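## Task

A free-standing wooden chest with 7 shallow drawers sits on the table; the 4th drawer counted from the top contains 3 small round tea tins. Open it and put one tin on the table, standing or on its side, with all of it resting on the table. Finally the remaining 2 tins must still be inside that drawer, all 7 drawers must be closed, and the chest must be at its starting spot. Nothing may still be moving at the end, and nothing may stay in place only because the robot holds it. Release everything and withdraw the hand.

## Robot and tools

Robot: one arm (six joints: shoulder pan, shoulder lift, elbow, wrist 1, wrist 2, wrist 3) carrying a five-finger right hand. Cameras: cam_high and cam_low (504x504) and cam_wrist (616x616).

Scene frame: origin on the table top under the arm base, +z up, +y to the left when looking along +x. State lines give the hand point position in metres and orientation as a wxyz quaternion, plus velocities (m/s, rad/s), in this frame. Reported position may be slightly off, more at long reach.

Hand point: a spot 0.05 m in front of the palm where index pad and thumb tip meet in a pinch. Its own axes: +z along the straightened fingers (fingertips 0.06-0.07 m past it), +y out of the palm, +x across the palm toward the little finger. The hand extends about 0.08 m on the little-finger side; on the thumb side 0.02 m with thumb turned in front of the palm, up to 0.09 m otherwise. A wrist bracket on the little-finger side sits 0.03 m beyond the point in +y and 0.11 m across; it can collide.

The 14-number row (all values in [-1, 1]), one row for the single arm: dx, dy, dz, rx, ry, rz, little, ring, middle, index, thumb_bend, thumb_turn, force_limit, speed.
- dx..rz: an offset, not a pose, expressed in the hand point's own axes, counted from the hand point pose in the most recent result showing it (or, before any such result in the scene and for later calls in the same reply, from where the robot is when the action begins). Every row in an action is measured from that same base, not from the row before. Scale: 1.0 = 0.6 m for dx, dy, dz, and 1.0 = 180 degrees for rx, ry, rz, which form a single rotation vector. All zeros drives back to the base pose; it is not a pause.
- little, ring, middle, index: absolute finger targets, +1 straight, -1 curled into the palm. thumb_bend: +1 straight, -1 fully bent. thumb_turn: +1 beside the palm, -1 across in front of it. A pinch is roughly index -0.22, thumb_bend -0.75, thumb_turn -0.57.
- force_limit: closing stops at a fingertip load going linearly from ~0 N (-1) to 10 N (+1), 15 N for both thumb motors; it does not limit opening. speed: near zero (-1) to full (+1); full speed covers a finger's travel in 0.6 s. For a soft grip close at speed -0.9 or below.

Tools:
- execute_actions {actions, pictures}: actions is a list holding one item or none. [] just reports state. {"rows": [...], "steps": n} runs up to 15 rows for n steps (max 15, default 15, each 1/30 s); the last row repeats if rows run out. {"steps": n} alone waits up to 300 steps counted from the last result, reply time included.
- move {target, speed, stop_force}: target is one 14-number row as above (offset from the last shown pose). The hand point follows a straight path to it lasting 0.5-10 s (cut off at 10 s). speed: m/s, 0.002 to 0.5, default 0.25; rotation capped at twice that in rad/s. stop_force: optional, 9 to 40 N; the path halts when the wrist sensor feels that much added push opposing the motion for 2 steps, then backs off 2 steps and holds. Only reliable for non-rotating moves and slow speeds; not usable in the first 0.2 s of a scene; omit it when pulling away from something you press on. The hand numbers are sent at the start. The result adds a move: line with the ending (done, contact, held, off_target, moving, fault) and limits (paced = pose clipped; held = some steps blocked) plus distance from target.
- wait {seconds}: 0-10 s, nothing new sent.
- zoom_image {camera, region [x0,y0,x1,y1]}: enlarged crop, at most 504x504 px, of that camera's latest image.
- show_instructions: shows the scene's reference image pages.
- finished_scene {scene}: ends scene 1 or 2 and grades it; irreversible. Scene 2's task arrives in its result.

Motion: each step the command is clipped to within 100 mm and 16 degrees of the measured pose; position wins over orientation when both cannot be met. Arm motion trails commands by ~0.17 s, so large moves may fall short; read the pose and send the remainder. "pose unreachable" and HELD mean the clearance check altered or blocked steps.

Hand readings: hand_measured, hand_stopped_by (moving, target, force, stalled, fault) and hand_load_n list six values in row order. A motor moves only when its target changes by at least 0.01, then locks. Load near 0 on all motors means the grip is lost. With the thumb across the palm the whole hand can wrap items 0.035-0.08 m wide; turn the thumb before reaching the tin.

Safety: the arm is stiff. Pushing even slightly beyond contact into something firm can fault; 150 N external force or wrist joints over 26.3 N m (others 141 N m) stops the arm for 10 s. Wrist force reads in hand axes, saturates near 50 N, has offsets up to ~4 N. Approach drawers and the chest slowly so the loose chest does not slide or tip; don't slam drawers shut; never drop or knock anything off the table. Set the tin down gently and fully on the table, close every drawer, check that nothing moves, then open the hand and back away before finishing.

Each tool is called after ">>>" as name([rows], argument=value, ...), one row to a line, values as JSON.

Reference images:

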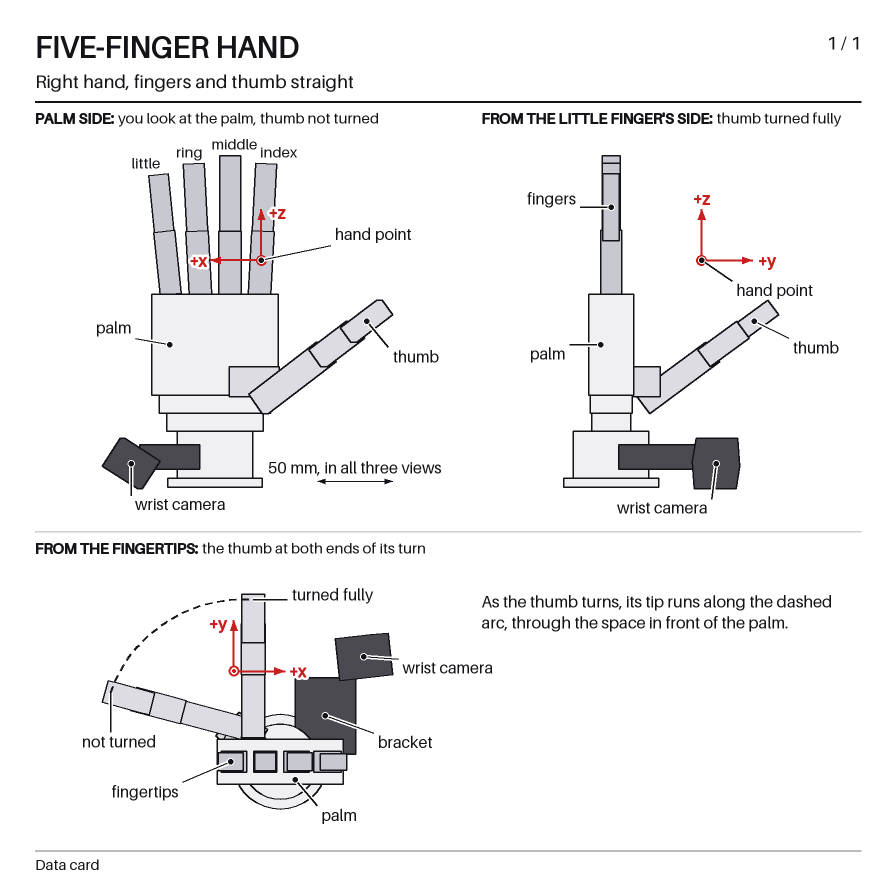

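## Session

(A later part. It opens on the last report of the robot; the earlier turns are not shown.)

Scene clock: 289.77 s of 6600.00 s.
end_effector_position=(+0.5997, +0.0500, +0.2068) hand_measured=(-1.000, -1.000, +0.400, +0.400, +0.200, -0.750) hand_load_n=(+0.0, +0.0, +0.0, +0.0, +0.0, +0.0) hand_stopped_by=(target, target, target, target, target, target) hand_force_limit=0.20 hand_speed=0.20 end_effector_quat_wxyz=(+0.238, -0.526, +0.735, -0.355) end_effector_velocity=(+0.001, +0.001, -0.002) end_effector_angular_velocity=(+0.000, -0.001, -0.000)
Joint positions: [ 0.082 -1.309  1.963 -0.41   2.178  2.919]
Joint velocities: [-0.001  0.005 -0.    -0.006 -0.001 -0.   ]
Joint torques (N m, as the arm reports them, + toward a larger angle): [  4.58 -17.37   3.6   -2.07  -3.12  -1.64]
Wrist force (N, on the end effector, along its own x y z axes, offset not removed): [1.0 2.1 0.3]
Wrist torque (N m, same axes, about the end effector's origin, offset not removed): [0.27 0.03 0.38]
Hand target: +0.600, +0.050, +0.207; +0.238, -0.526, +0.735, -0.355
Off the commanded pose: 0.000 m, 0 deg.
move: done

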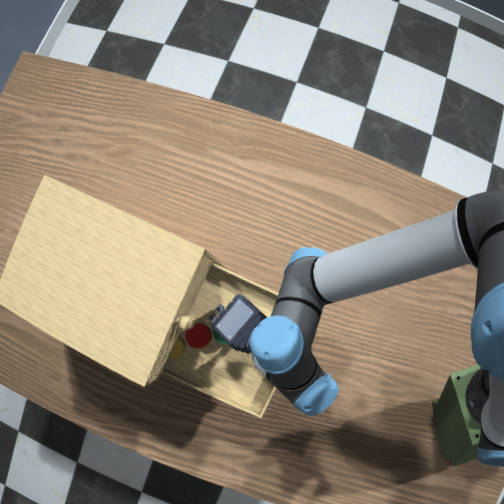

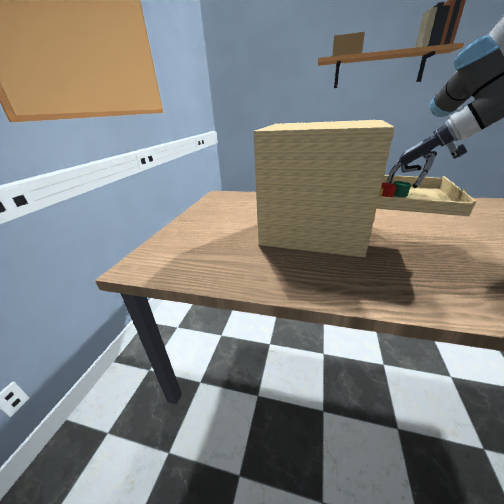

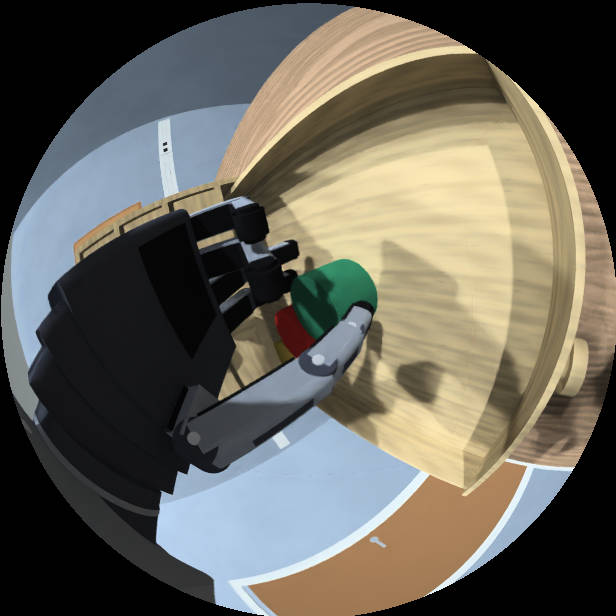

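>>> move(target=[0, 0.0153, 0.013, 0, 0, 0, -1, -1, 0.4, 0.4, 0.2, -0.75, 0.2, 0.2], speed=0.02)

>>> zoom_image(camera="cam_wrist", region=[220, 160, 480, 420])

>>> zoom_image(camera="cam_low", region=[360, 130, 470, 240])

Scene clock: 292.33 s of 6600.00 s.
end_effector_position=(+0.5998, +0.0497, +0.1950) hand_measured=(-1.000, -1.000, +0.400, +0.400, +0.200, -0.750) hand_load_n=(+0.0, +0.0, +0.0, +0.0, +0.0, +0.0) hand_stopped_by=(target, target, target, target, target, target) hand_force_limit=0.20 hand_speed=0.20 end_effector_quat_wxyz=(+0.238, -0.526, +0.735, -0.355) end_effector_velocity=(+0.001, -0.000, -0.002) end_effector_angular_velocity=(+0.000, -0.002, -0.001)
Joint positions: [ 0.067 -1.293  1.971 -0.438  2.163  2.914]
Joint velocities: [-0.003  0.003  0.    -0.006 -0.003 -0.001]
Joint torques (N m, as the arm reports them, + toward a larger angle): [  4.86 -16.21   4.81  -2.12  -3.01  -1.81]
Wrist force (N, on the end effector, along its own x y z axes, offset not removed): [1.7 0.2 2.0]
Wrist torque (N m, same axes, about the end effector's origin, offset not removed): [-0.03 -0.08 0.41]
Hand target: +0.600, +0.050, +0.195; +0.238, -0.526, +0.735, -0.355
Off the commanded pose: 0.000 m, 0 deg.
move: done

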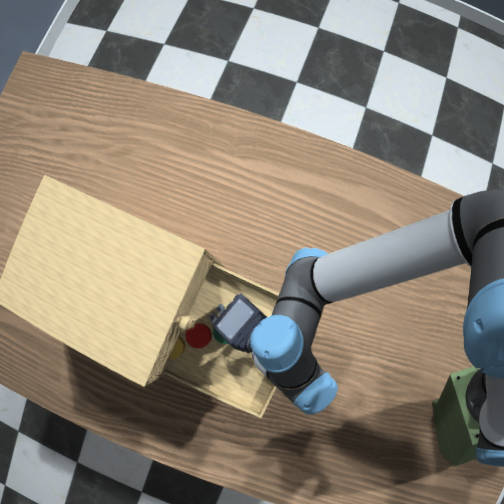

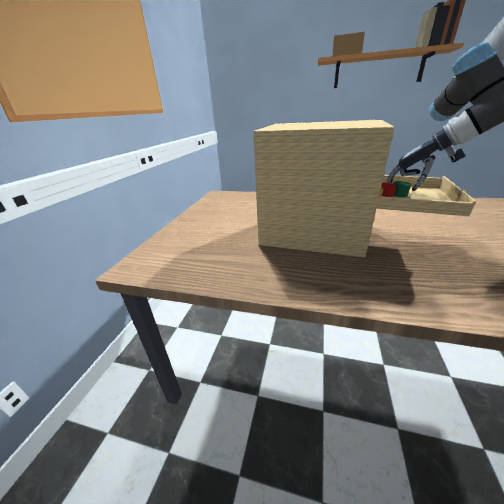

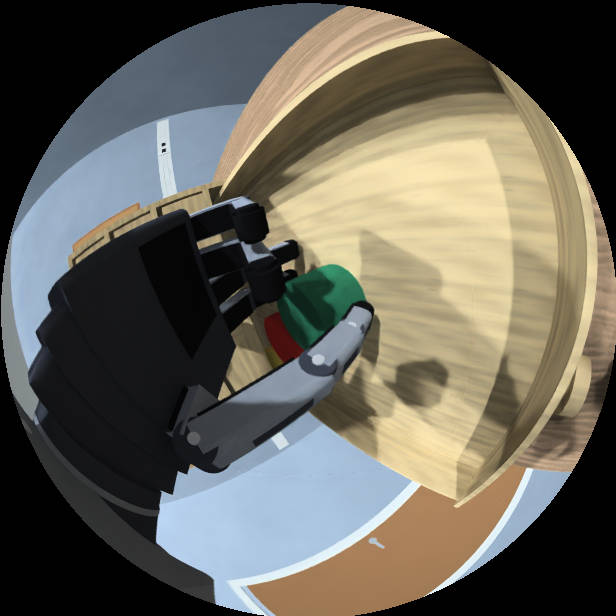

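Region (220, 160, 480, 420) of cam_wrist's 616x616 image, scaled by 1.938, with more detail than that image has.

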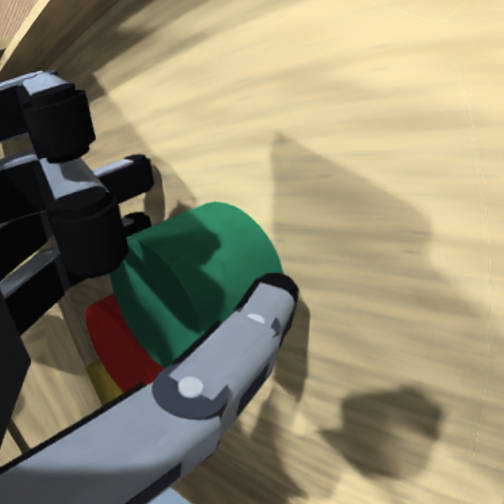

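Region (360, 130, 470, 240) of cam_low's 504x504 image, scaled by 4.582, with more detail than that image has.

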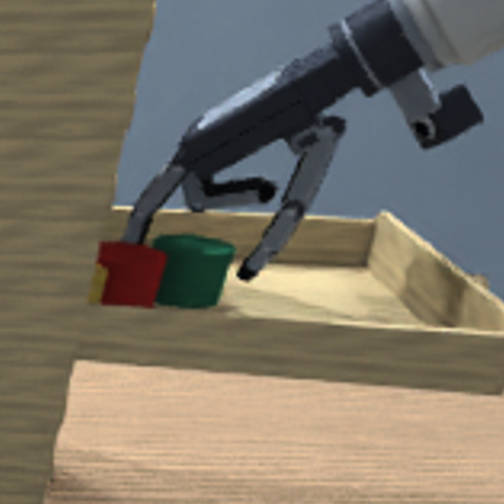

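>>> move(target=[-0.014, 0, 0, 0, 0, 0, -1, -1, 0.4, 0.4, 0.2, -0.75, 0.2, 0.2], speed=0.015)

>>> execute_actions([
  {"rows": [[0, 0, 0, 0, 0, 0, -1, -1, 0.4, 0.4, -0.15, -0.75, -0.6, -0.7]], "steps": 15},
])

>>> zoom_image(camera="cam_wrist", region=[220, 160, 480, 420])

>>> zoom_image(camera="cam_low", region=[360, 130, 470, 240])

Scene clock: 295.33 s of 6600.00 s.
end_effector_position=(+0.6025, +0.0573, +0.1948) hand_measured=(-1.000, -1.000, +0.400, +0.400, +0.200, -0.750) hand_load_n=(+0.0, +0.0, +0.0, +0.0, +0.0, +0.0) hand_stopped_by=(target, target, target, target, target, target) hand_force_limit=0.20 hand_speed=0.20 end_effector_quat_wxyz=(+0.238, -0.526, +0.735, -0.355) end_effector_velocity=(+0.002, +0.002, +0.001) end_effector_angular_velocity=(-0.000, -0.002, -0.001)
Joint positions: [ 0.084 -1.276  1.957 -0.438  2.179  2.919]
Joint velocities: [ 0.005  0.005 -0.007  0.     0.005  0.001]
Joint torques (N m, as the arm reports them, + toward a larger angle): [ 31.97 -18.04 -26.77   2.11   2.41   1.91]
Wrist force (N, on the end effector, along its own x y z axes, offset not removed): [0.8 -0.6 -1.5]
Wrist torque (N m, same axes, about the end effector's origin, offset not removed): [0.14 0.27 0.38]
Hand target: +0.603, +0.058, +0.195; +0.238, -0.526, +0.735, -0.355
Off the commanded pose: 0.000 m, 0 deg.
move: done

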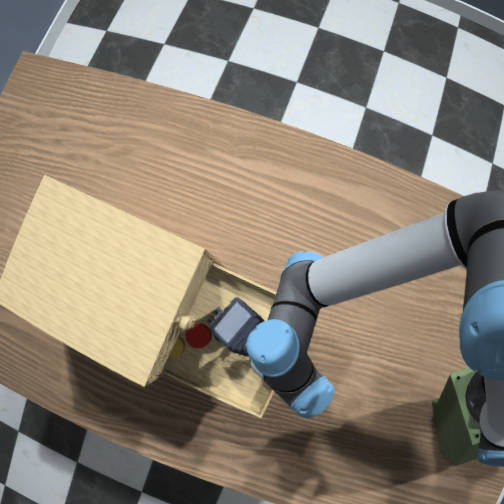

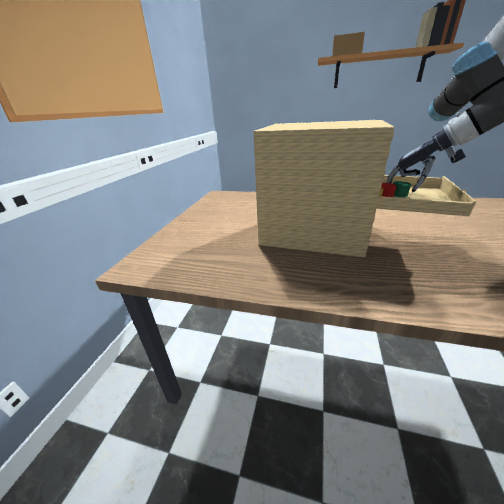

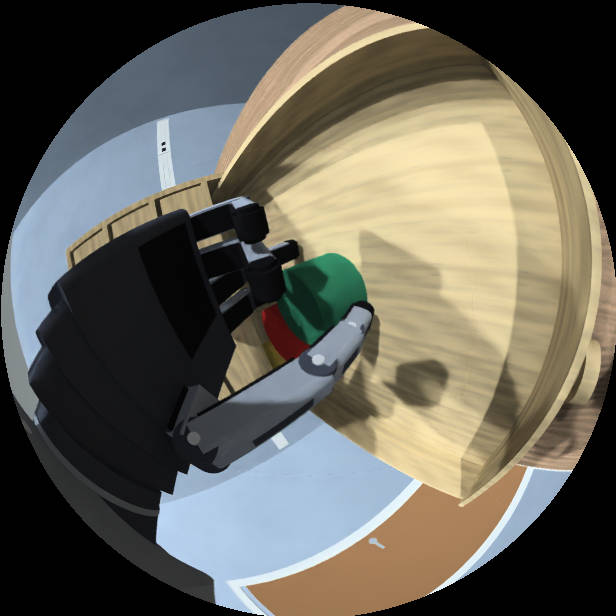

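Scene clock: 295.83 s of 6600.00 s.
end_effector_position=(+0.6026, +0.0574, +0.1948) hand_measured=(-1.000, -1.000, +0.400, +0.400, +0.074, -0.750) hand_load_n=(+0.0, +0.0, +0.0, +0.0, +0.0, +0.0) hand_stopped_by=(target, target, target, target, moving, target) hand_force_limit=-0.60 hand_speed=-0.70 end_effector_quat_wxyz=(+0.238, -0.526, +0.735, -0.355) end_effector_velocity=(+0.000, -0.000, -0.000) end_effector_angular_velocity=(+0.000, -0.000, -0.000)
Joint positions: [ 0.084 -1.276  1.957 -0.438  2.179  2.919]
Joint velocities: [-0.001 -0.     0.    -0.    -0.001  0.   ]
Joint torques (N m, as the arm reports them, + toward a larger angle): [ 13.23 -29.91  -0.13   1.72  -2.92  -0.07]
Wrist force (N, on the end effector, along its own x y z axes, offset not removed): [2.0 0.3 1.0]
Wrist torque (N m, same axes, about the end effector's origin, offset not removed): [-0.05 -0.07 0.51]
Hand target: +0.603, +0.057, +0.195; +0.238, -0.526, +0.735, -0.355
Off the commanded pose: 0.000 m, 0 deg.
Steps of this call (steps 1 to 15: all 15 steps of this action). Readings (end_effector_position | what the end effector reports):
1: (+0.6026, +0.0574, +0.1948) | hand_measured=(-1.000, -1.000, +0.400, +0.400, +0.200, -0.750) hand_load_n=(+0.0, +0.0, +0.0, +0.0, +0.0, +0.0) hand_stopped_by=(target, target, target, target, moving, target) hand_force_limit=-0.60 hand_speed=-0.70
2: (+0.6026, +0.0574, +0.1948) | hand_measured=(-1.000, -1.000, +0.400, +0.400, +0.200, -0.750) hand_load_n=(+0.0, +0.0, +0.0, +0.0, +0.0, +0.0) hand_stopped_by=(target, target, target, target, moving, target) hand_force_limit=-0.60 hand_speed=-0.70
4: (+0.6026, +0.0574, +0.1948) | hand_measured=(-1.000, -1.000, +0.400, +0.400, +0.190, -0.750) hand_load_n=(+0.0, +0.0, +0.0, +0.0, +0.0, +0.0) hand_stopped_by=(target, target, target, target, moving, target) hand_force_limit=-0.60 hand_speed=-0.70
8: (+0.6026, +0.0574, +0.1948) | hand_measured=(-1.000, -1.000, +0.400, +0.400, +0.148, -0.750) hand_load_n=(+0.0, +0.0, +0.0, +0.0, +0.0, +0.0) hand_stopped_by=(target, target, target, target, moving, target) hand_force_limit=-0.60 hand_speed=-0.70
15: the state above

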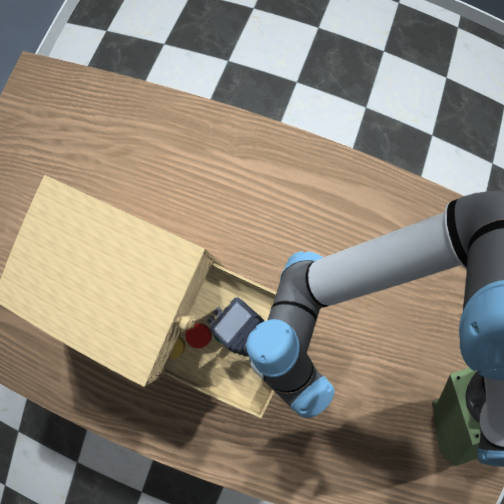

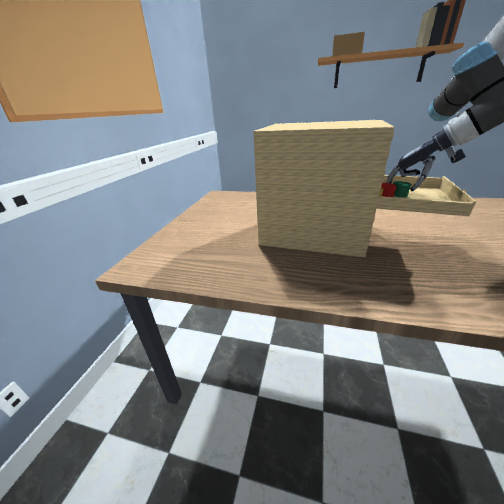

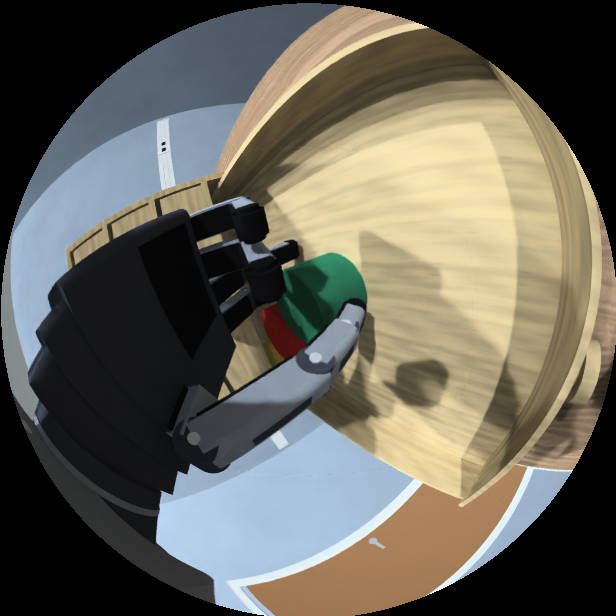

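Region (220, 160, 480, 420) of cam_wrist's 616x616 image, scaled by 1.938, with more detail than that image has.

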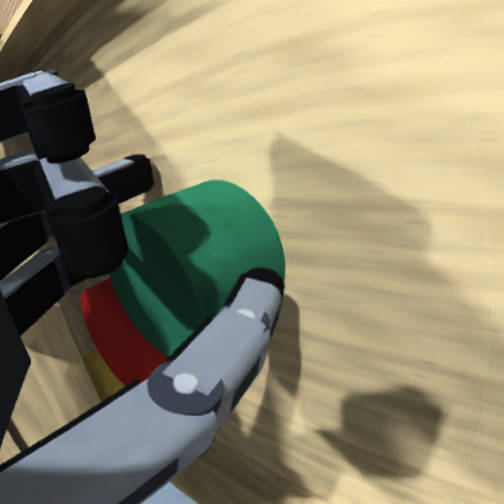

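Region (360, 130, 470, 240) of cam_low's 504x504 image, scaled by 4.582, with more detail than that image has.

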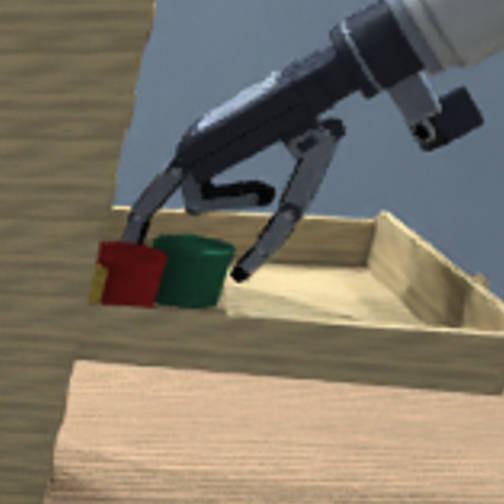

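>>> move(target=[0, 0, 0, 0, 0, 0, -1, -1, -0.1, -0.1, -0.15, -0.75, -0.2, -0.75])

>>> zoom_image(camera="cam_wrist", region=[220, 160, 480, 420])

>>> zoom_image(camera="cam_low", region=[360, 130, 470, 240])

Scene clock: 297.50 s of 6600.00 s.
end_effector_position=(+0.6025, +0.0573, +0.1948) hand_measured=(-1.000, -1.000, +0.250, +0.334, -0.146, -0.750) hand_load_n=(+0.0, +0.0, +5.5, +2.5, +6.5, +1.5) hand_stopped_by=(target, target, force, force, target, target) hand_force_limit=-0.20 hand_speed=-0.75 end_effector_quat_wxyz=(+0.238, -0.526, +0.735, -0.355) end_effector_velocity=(-0.001, +0.001, -0.000) end_effector_angular_velocity=(+0.001, +0.001, +0.001)
Joint positions: [ 0.084 -1.276  1.957 -0.438  2.179  2.919]
Joint velocities: [ 0.001  0.     0.001 -0.    -0.     0.   ]
Joint torques (N m, as the arm reports them, + toward a larger angle): [ 21.98 -28.4  -22.32   0.76  -0.55   0.04]
Wrist force (N, on the end effector, along its own x y z axes, offset not removed): [1.5 1.3 0.2]
Wrist torque (N m, same axes, about the end effector's origin, offset not removed): [0.32 0.06 0.31]
Hand target: +0.603, +0.057, +0.195; +0.238, -0.526, +0.735, -0.355
Off the commanded pose: 0.000 m, 0 deg.
move: done

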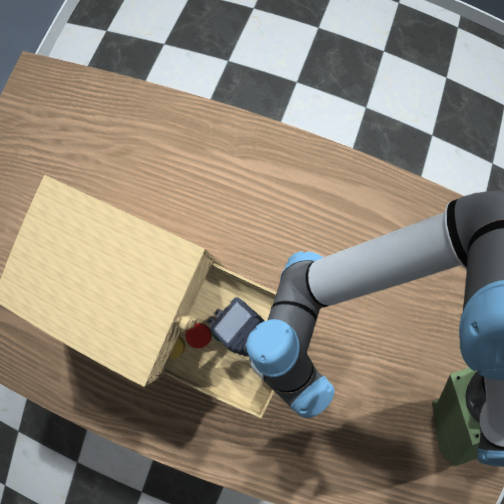

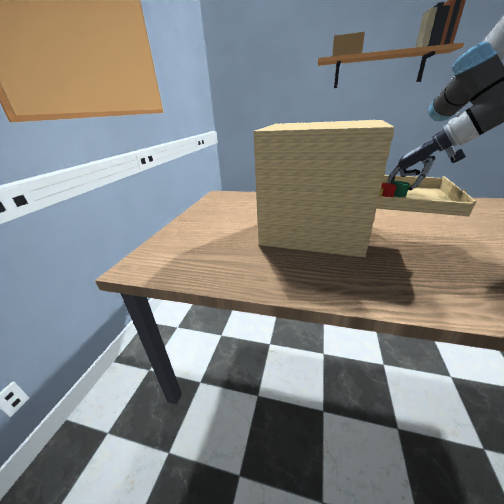

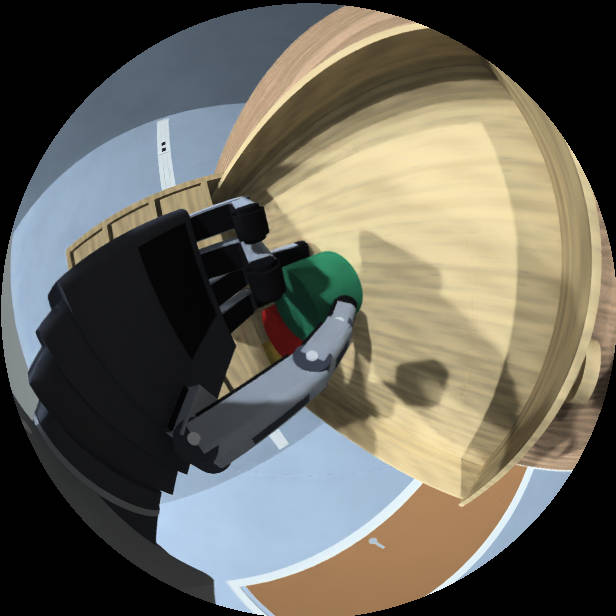

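Region (220, 160, 480, 420) of cam_wrist's 616x616 image, scaled by 1.938, with more detail than that image has.

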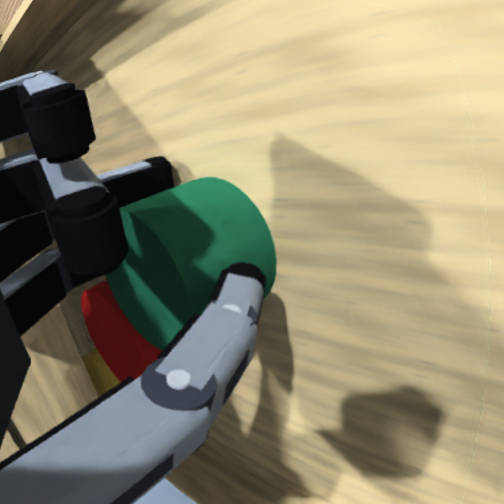

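Region (360, 130, 470, 240) of cam_low's 504x504 image, scaled by 4.582, with more detail than that image has.

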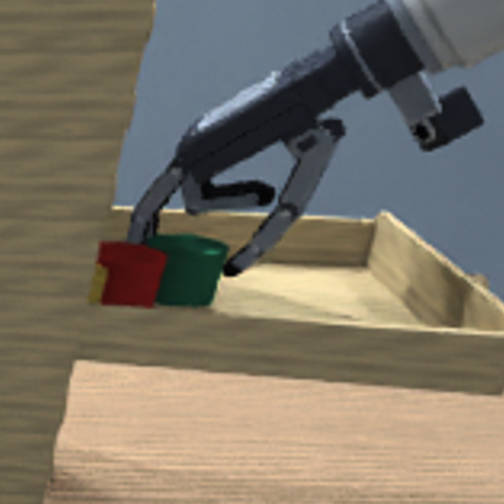

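>>> move(target=[0, -0.067, -0.077, 0, 0, 0, -1, -1, -0.1, -0.1, -0.15, -0.75, -0.2, -0.75], speed=0.05)

>>> zoom_image(camera="cam_low", region=[360, 110, 490, 240])

Scene clock: 300.47 s of 6600.00 s.
end_effector_position=(+0.5934, +0.0620, +0.2549) hand_measured=(-1.000, -1.000, +0.250, +0.334, -0.146, -0.750) hand_load_n=(+0.0, +0.0, +4.0, +3.0, +6.0, +1.0) hand_stopped_by=(target, target, force, force, target, target) hand_force_limit=-0.20 hand_speed=-0.75 end_effector_quat_wxyz=(+0.238, -0.526, +0.735, -0.355) end_effector_velocity=(-0.000, -0.000, +0.002) end_effector_angular_velocity=(+0.000, +0.001, -0.002)
Joint positions: [ 0.17  -1.359  1.925 -0.307  2.262  2.946]
Joint velocities: [ 0.002 -0.002 -0.002  0.006  0.004  0.002]
Joint torques (N m, as the arm reports them, + toward a larger angle): [ 28.91 -38.87 -28.67   2.     2.36   2.  ]
Wrist force (N, on the end effector, along its own x y z axes, offset not removed): [2.1 0.8 -0.9]
Wrist torque (N m, same axes, about the end effector's origin, offset not removed): [0.18 -0.15 0.44]
Hand target: +0.593, +0.062, +0.255; +0.238, -0.526, +0.735, -0.355
Off the commanded pose: 0.000 m, 0 deg.
move: done

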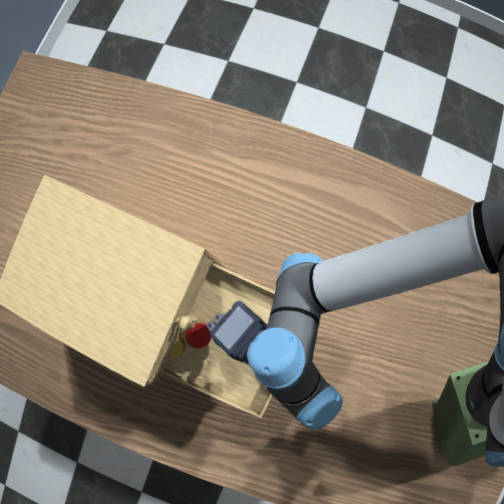

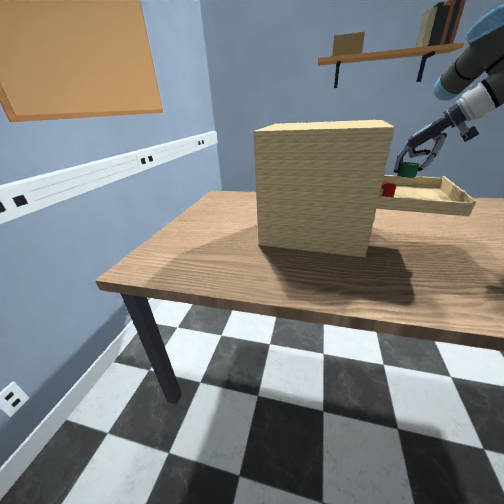

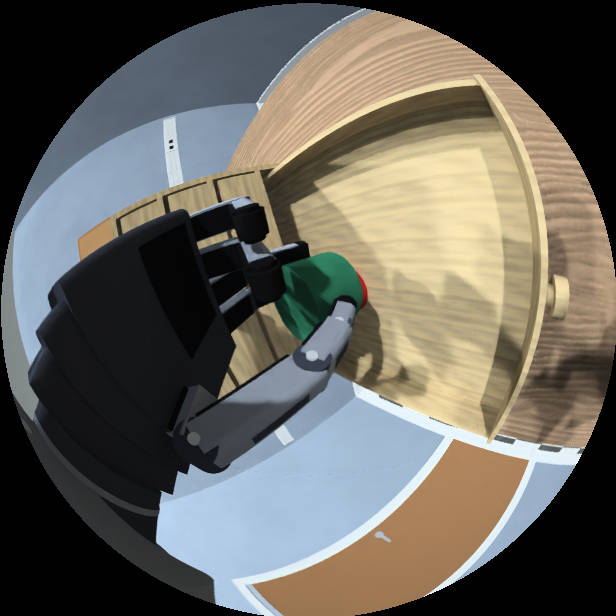

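Region (360, 110, 490, 240) of cam_low's 504x504 image, scaled by 3.877, with more detail than that image has.

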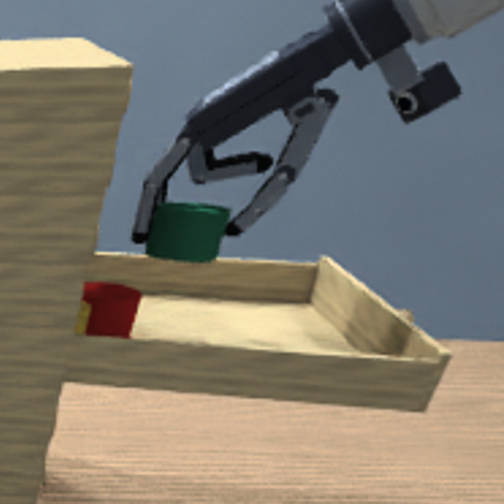

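>>> move(target=[0.493, -0.113, 0.11, 0, 0, 0, -1, -1, -0.1, -0.1, -0.15, -0.75, -0.2, -0.75], speed=0.15)

>>> move(target=[0, 0.217, 0.182, 0, 0, 0, -1, -1, -0.1, -0.1, -0.15, -0.75, -0.2, -0.75], speed=0.12)

>>> zoom_image(camera="cam_wrist", region=[200, 140, 500, 440])

Scene clock: 306.23 s of 6600.00 s.
end_effector_position=(+0.5833, -0.2474, +0.2725) hand_measured=(-1.000, -1.000, +0.250, +0.334, -0.146, -0.750) hand_load_n=(+0.0, +0.0, +4.0, +3.0, +6.0, +1.0) hand_stopped_by=(target, target, force, force, target, target) hand_force_limit=-0.20 hand_speed=-0.75 end_effector_quat_wxyz=(+0.238, -0.526, +0.735, -0.355) end_effector_velocity=(+0.000, -0.003, +0.000) end_effector_angular_velocity=(+0.000, -0.000, +0.001)
Joint positions: [-0.628 -1.73   1.887  0.042  1.484  2.761]
Joint velocities: [-0.009  0.    -0.004  0.004 -0.01  -0.002]
Joint torques (N m, as the arm reports them, + toward a larger angle): [ -3.32 -24.02 -31.3    2.57  -3.2   -1.6 ]
Wrist force (N, on the end effector, along its own x y z axes, offset not removed): [2.8 1.9 1.0]
Wrist torque (N m, same axes, about the end effector's origin, offset not removed): [0.10 -0.21 0.45]
Hand target: +0.583, -0.248, +0.272; +0.238, -0.526, +0.735, -0.355
Off the commanded pose: 0.001 m, 0 deg.
After step 90, 0.17 s passed at rest.
move: done

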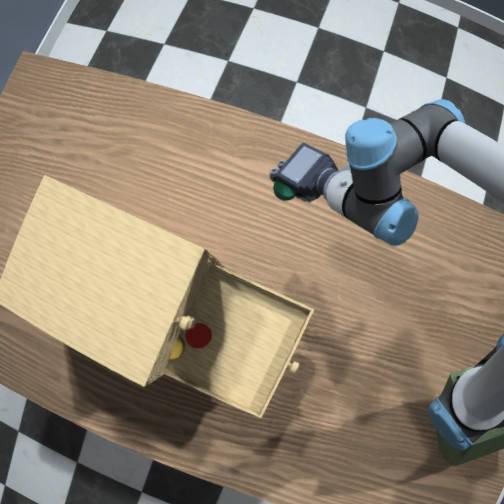

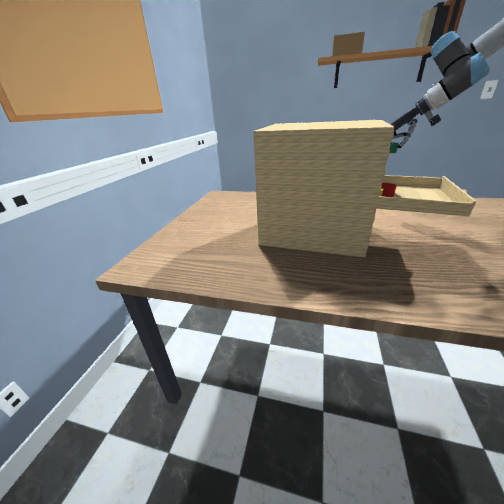

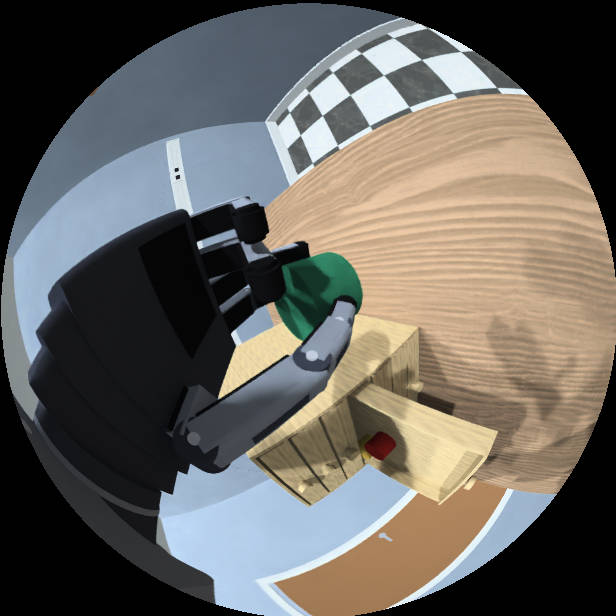

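Scene clock: 308.17 s of 6600.00 s.
end_effector_position=(+0.5838, -0.2518, +0.1029) hand_measured=(-1.000, -1.000, +0.250, +0.334, -0.146, -0.750) hand_load_n=(+0.0, +0.0, +4.0, +3.0, +6.0, +1.0) hand_stopped_by=(target, target, force, force, target, target) hand_force_limit=-0.20 hand_speed=-0.75 end_effector_quat_wxyz=(+0.238, -0.526, +0.735, -0.355) end_effector_velocity=(+0.001, -0.001, -0.002) end_effector_angular_velocity=(-0.001, -0.002, -0.000)
Joint positions: [-0.729 -1.429  1.974 -0.342  1.385  2.74 ]
Joint velocities: [-0.001  0.006 -0.003 -0.005 -0.001 -0.   ]
Joint torques (N m, as the arm reports them, + toward a larger angle): [ -1.2  -21.72 -24.52  -1.98  -3.19  -1.71]
Wrist force (N, on the end effector, along its own x y z axes, offset not removed): [1.6 -0.7 0.6]
Wrist torque (N m, same axes, about the end effector's origin, offset not removed): [-0.16 0.05 0.35]
Hand target: +0.584, -0.252, +0.103; +0.238, -0.526, +0.735, -0.355
Off the commanded pose: 0.000 m, 0 deg.
move: done

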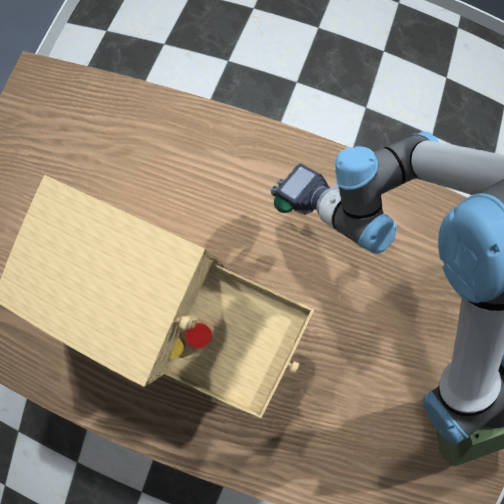

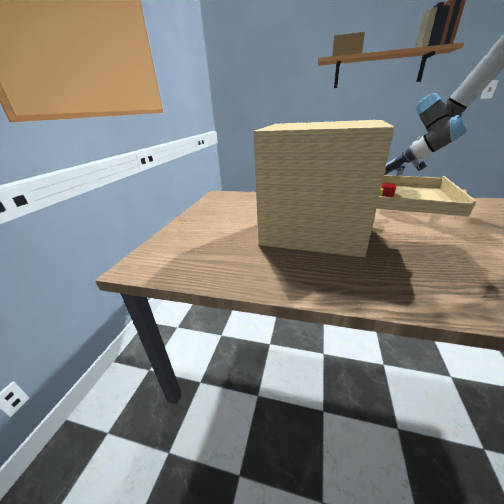

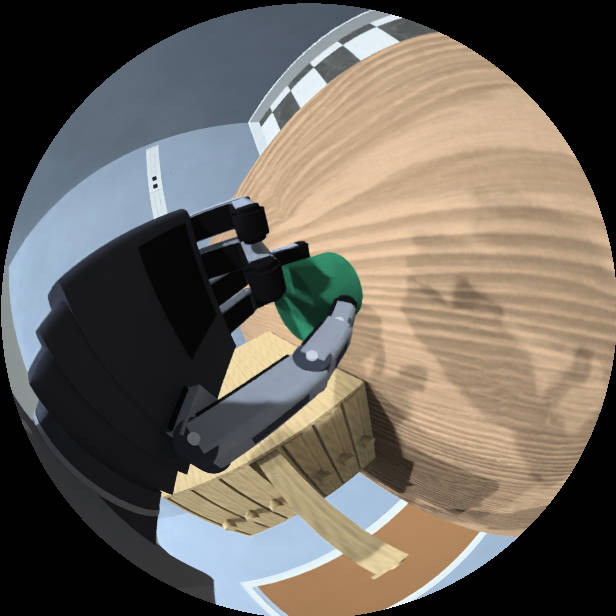

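Region (200, 140, 500, 440) of cam_wrist's 616x616 image, scaled by 1.680, with more detail than that image has.

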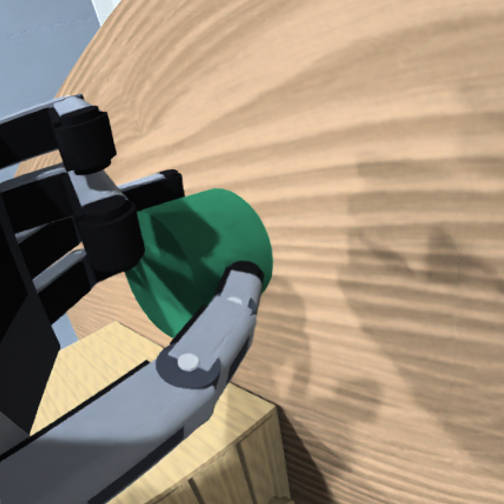

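>>> move(target=[0, 0.074, 0.062, 0, 0, 0, -1, -1, -0.1, -0.1, -0.15, -0.75, -0.2, -0.75], speed=0.06)

>>> move(target=[0, 0.013, 0.011, 0, 0, 0, -1, -1, -0.1, -0.1, -0.15, -0.75, -0.2, -0.75], speed=0.008, stop_force=9)

>>> zoom_image(camera="cam_wrist", region=[200, 140, 500, 440])

Scene clock: 312.03 s of 6600.00 s.
end_effector_position=(+0.5839, -0.2534, +0.0453) hand_measured=(-1.000, -1.000, +0.250, +0.334, -0.146, -0.750) hand_load_n=(+0.0, +0.0, +4.0, +3.0, +6.0, +1.0) hand_stopped_by=(target, target, force, force, target, target) hand_force_limit=-0.20 hand_speed=-0.75 end_effector_quat_wxyz=(+0.238, -0.526, +0.735, -0.355) end_effector_velocity=(-0.001, -0.000, -0.003) end_effector_angular_velocity=(-0.000, +0.002, -0.001)
Joint positions: [-0.754 -1.302  1.961 -0.455  1.36   2.735]
Joint velocities: [-0.002  0.005 -0.    -0.004 -0.001 -0.001]
Joint torques (N m, as the arm reports them, + toward a larger angle): [ -0.75 -25.96 -21.43  -1.69  -3.36  -1.8 ]
Wrist force (N, on the end effector, along its own x y z axes, offset not removed): [1.7 0.2 1.5]
Wrist torque (N m, same axes, about the end effector's origin, offset not removed): [-0.03 -0.03 0.30]
Hand target: +0.584, -0.253, +0.045; +0.238, -0.526, +0.735, -0.355
Off the commanded pose: 0.000 m, 0 deg.
move: done

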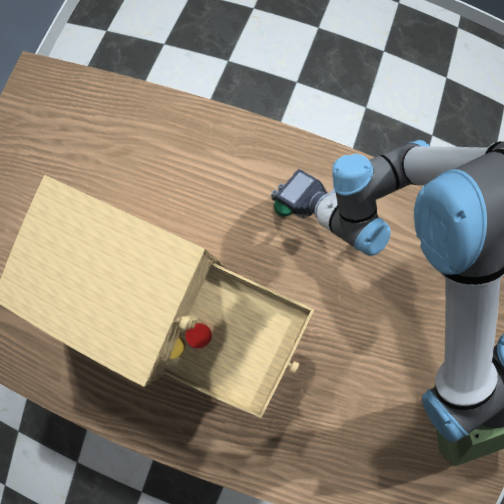

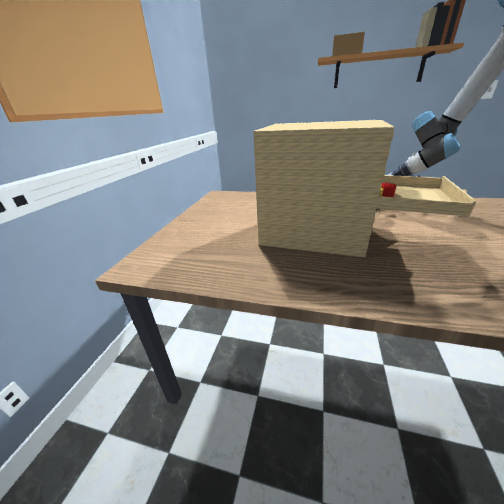

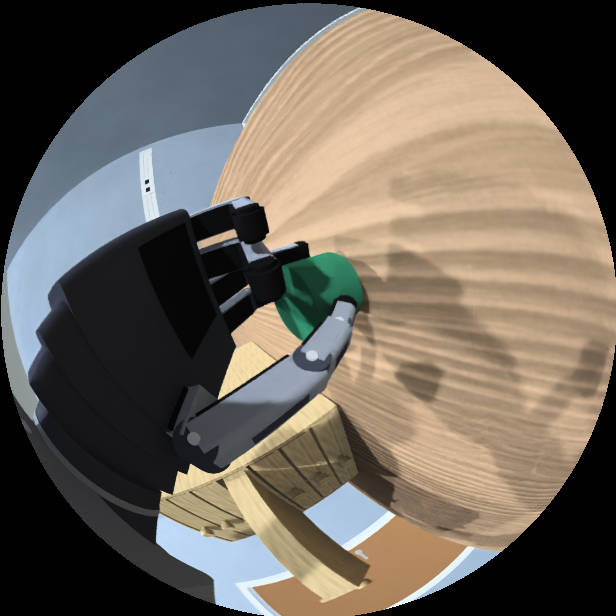

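Scene clock: 313.53 s of 6600.00 s.
end_effector_position=(+0.5840, -0.2536, +0.0352) hand_measured=(-1.000, -1.000, +0.250, +0.334, -0.146, -0.750) hand_load_n=(+0.0, +0.0, +4.0, +3.0, +6.0, +1.0) hand_stopped_by=(target, target, force, force, target, target) hand_force_limit=-0.20 hand_speed=-0.75 end_effector_quat_wxyz=(+0.238, -0.526, +0.735, -0.355) end_effector_velocity=(-0.000, +0.001, -0.002) end_effector_angular_velocity=(+0.000, +0.001, +0.001)
Joint positions: [-0.758 -1.28   1.956 -0.473  1.356  2.734]
Joint velocities: [-0.     0.004 -0.    -0.003 -0.001 -0.001]
Joint torques (N m, as the arm reports them, + toward a larger angle): [ -0.46 -23.8  -21.26  -1.48  -3.08  -1.72]
Wrist force (N, on the end effector, along its own x y z axes, offset not removed): [2.1 1.1 2.0]
Wrist torque (N m, same axes, about the end effector's origin, offset not removed): [-0.04 -0.09 0.38]
Hand target: +0.584, -0.254, +0.035; +0.238, -0.526, +0.735, -0.355
Off the commanded pose: 0.000 m, 0 deg.
move: done

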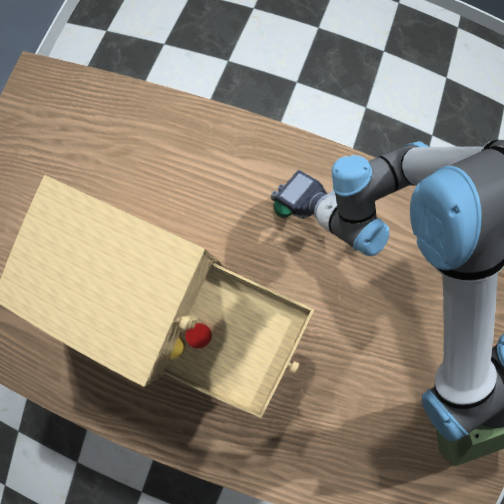

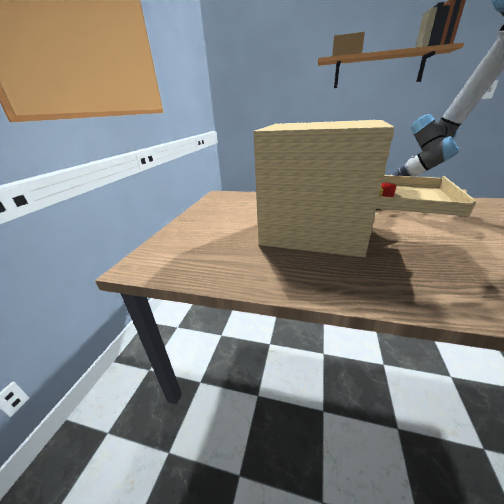

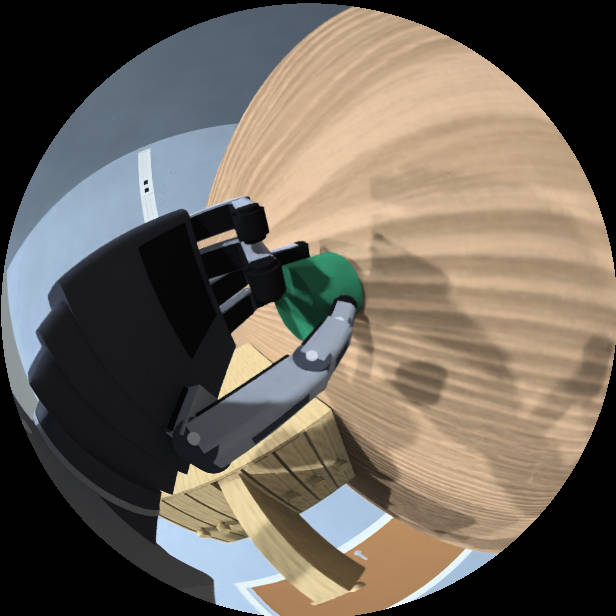

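Region (200, 140, 500, 440) of cam_wrist's 616x616 image, scaled by 1.680, with more detail than that image has.

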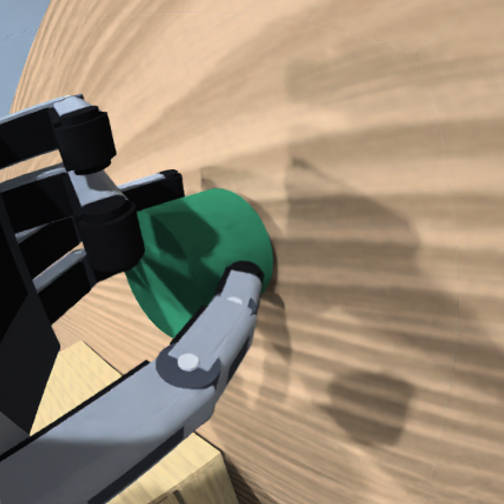

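>>> move(target=[0, 0.0077, 0.0064, 0, 0, 0, -1, -1, -0.1, -0.1, -0.15, -0.75, -0.2, -0.75], speed=0.006, stop_force=9)

Scene clock: 315.87 s of 6600.00 s.
end_effector_position=(+0.5840, -0.2538, +0.0294) hand_measured=(-1.000, -1.000, +0.250, +0.334, -0.146, -0.750) hand_load_n=(+0.0, +0.0, +4.0, +3.0, +5.5, +1.5) hand_stopped_by=(target, target, force, force, target, target) hand_force_limit=-0.20 hand_speed=-0.75 end_effector_quat_wxyz=(+0.238, -0.526, +0.735, -0.355) end_effector_velocity=(+0.000, -0.001, -0.001) end_effector_angular_velocity=(-0.001, -0.000, -0.000)
Joint positions: [-0.76  -1.266  1.953 -0.484  1.354  2.734]
Joint velocities: [-0.001  0.003 -0.001 -0.002 -0.001 -0.001]
Joint torques (N m, as the arm reports them, + toward a larger angle): [ -1.37 -24.05 -21.04  -1.68  -2.87  -1.69]
Wrist force (N, on the end effector, along its own x y z axes, offset not removed): [1.2 -1.9 0.4]
Wrist torque (N m, same axes, about the end effector's origin, offset not removed): [-0.23 -0.02 0.26]
Hand target: +0.584, -0.254, +0.029; +0.238, -0.526, +0.735, -0.355
Off the commanded pose: 0.000 m, 0 deg.
move: done

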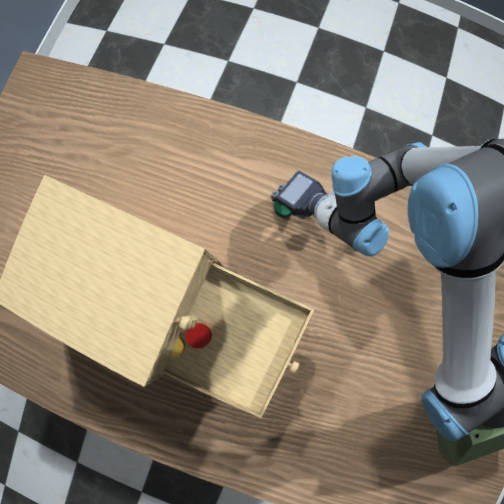

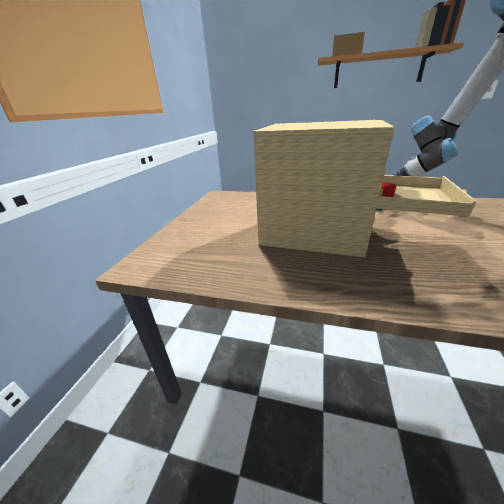

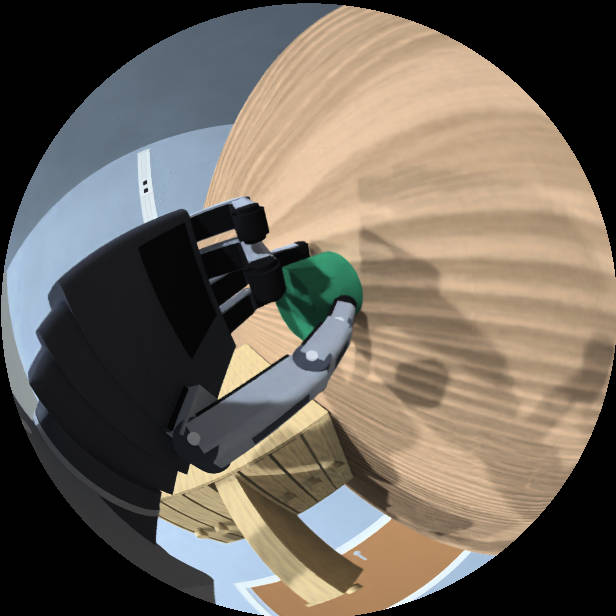

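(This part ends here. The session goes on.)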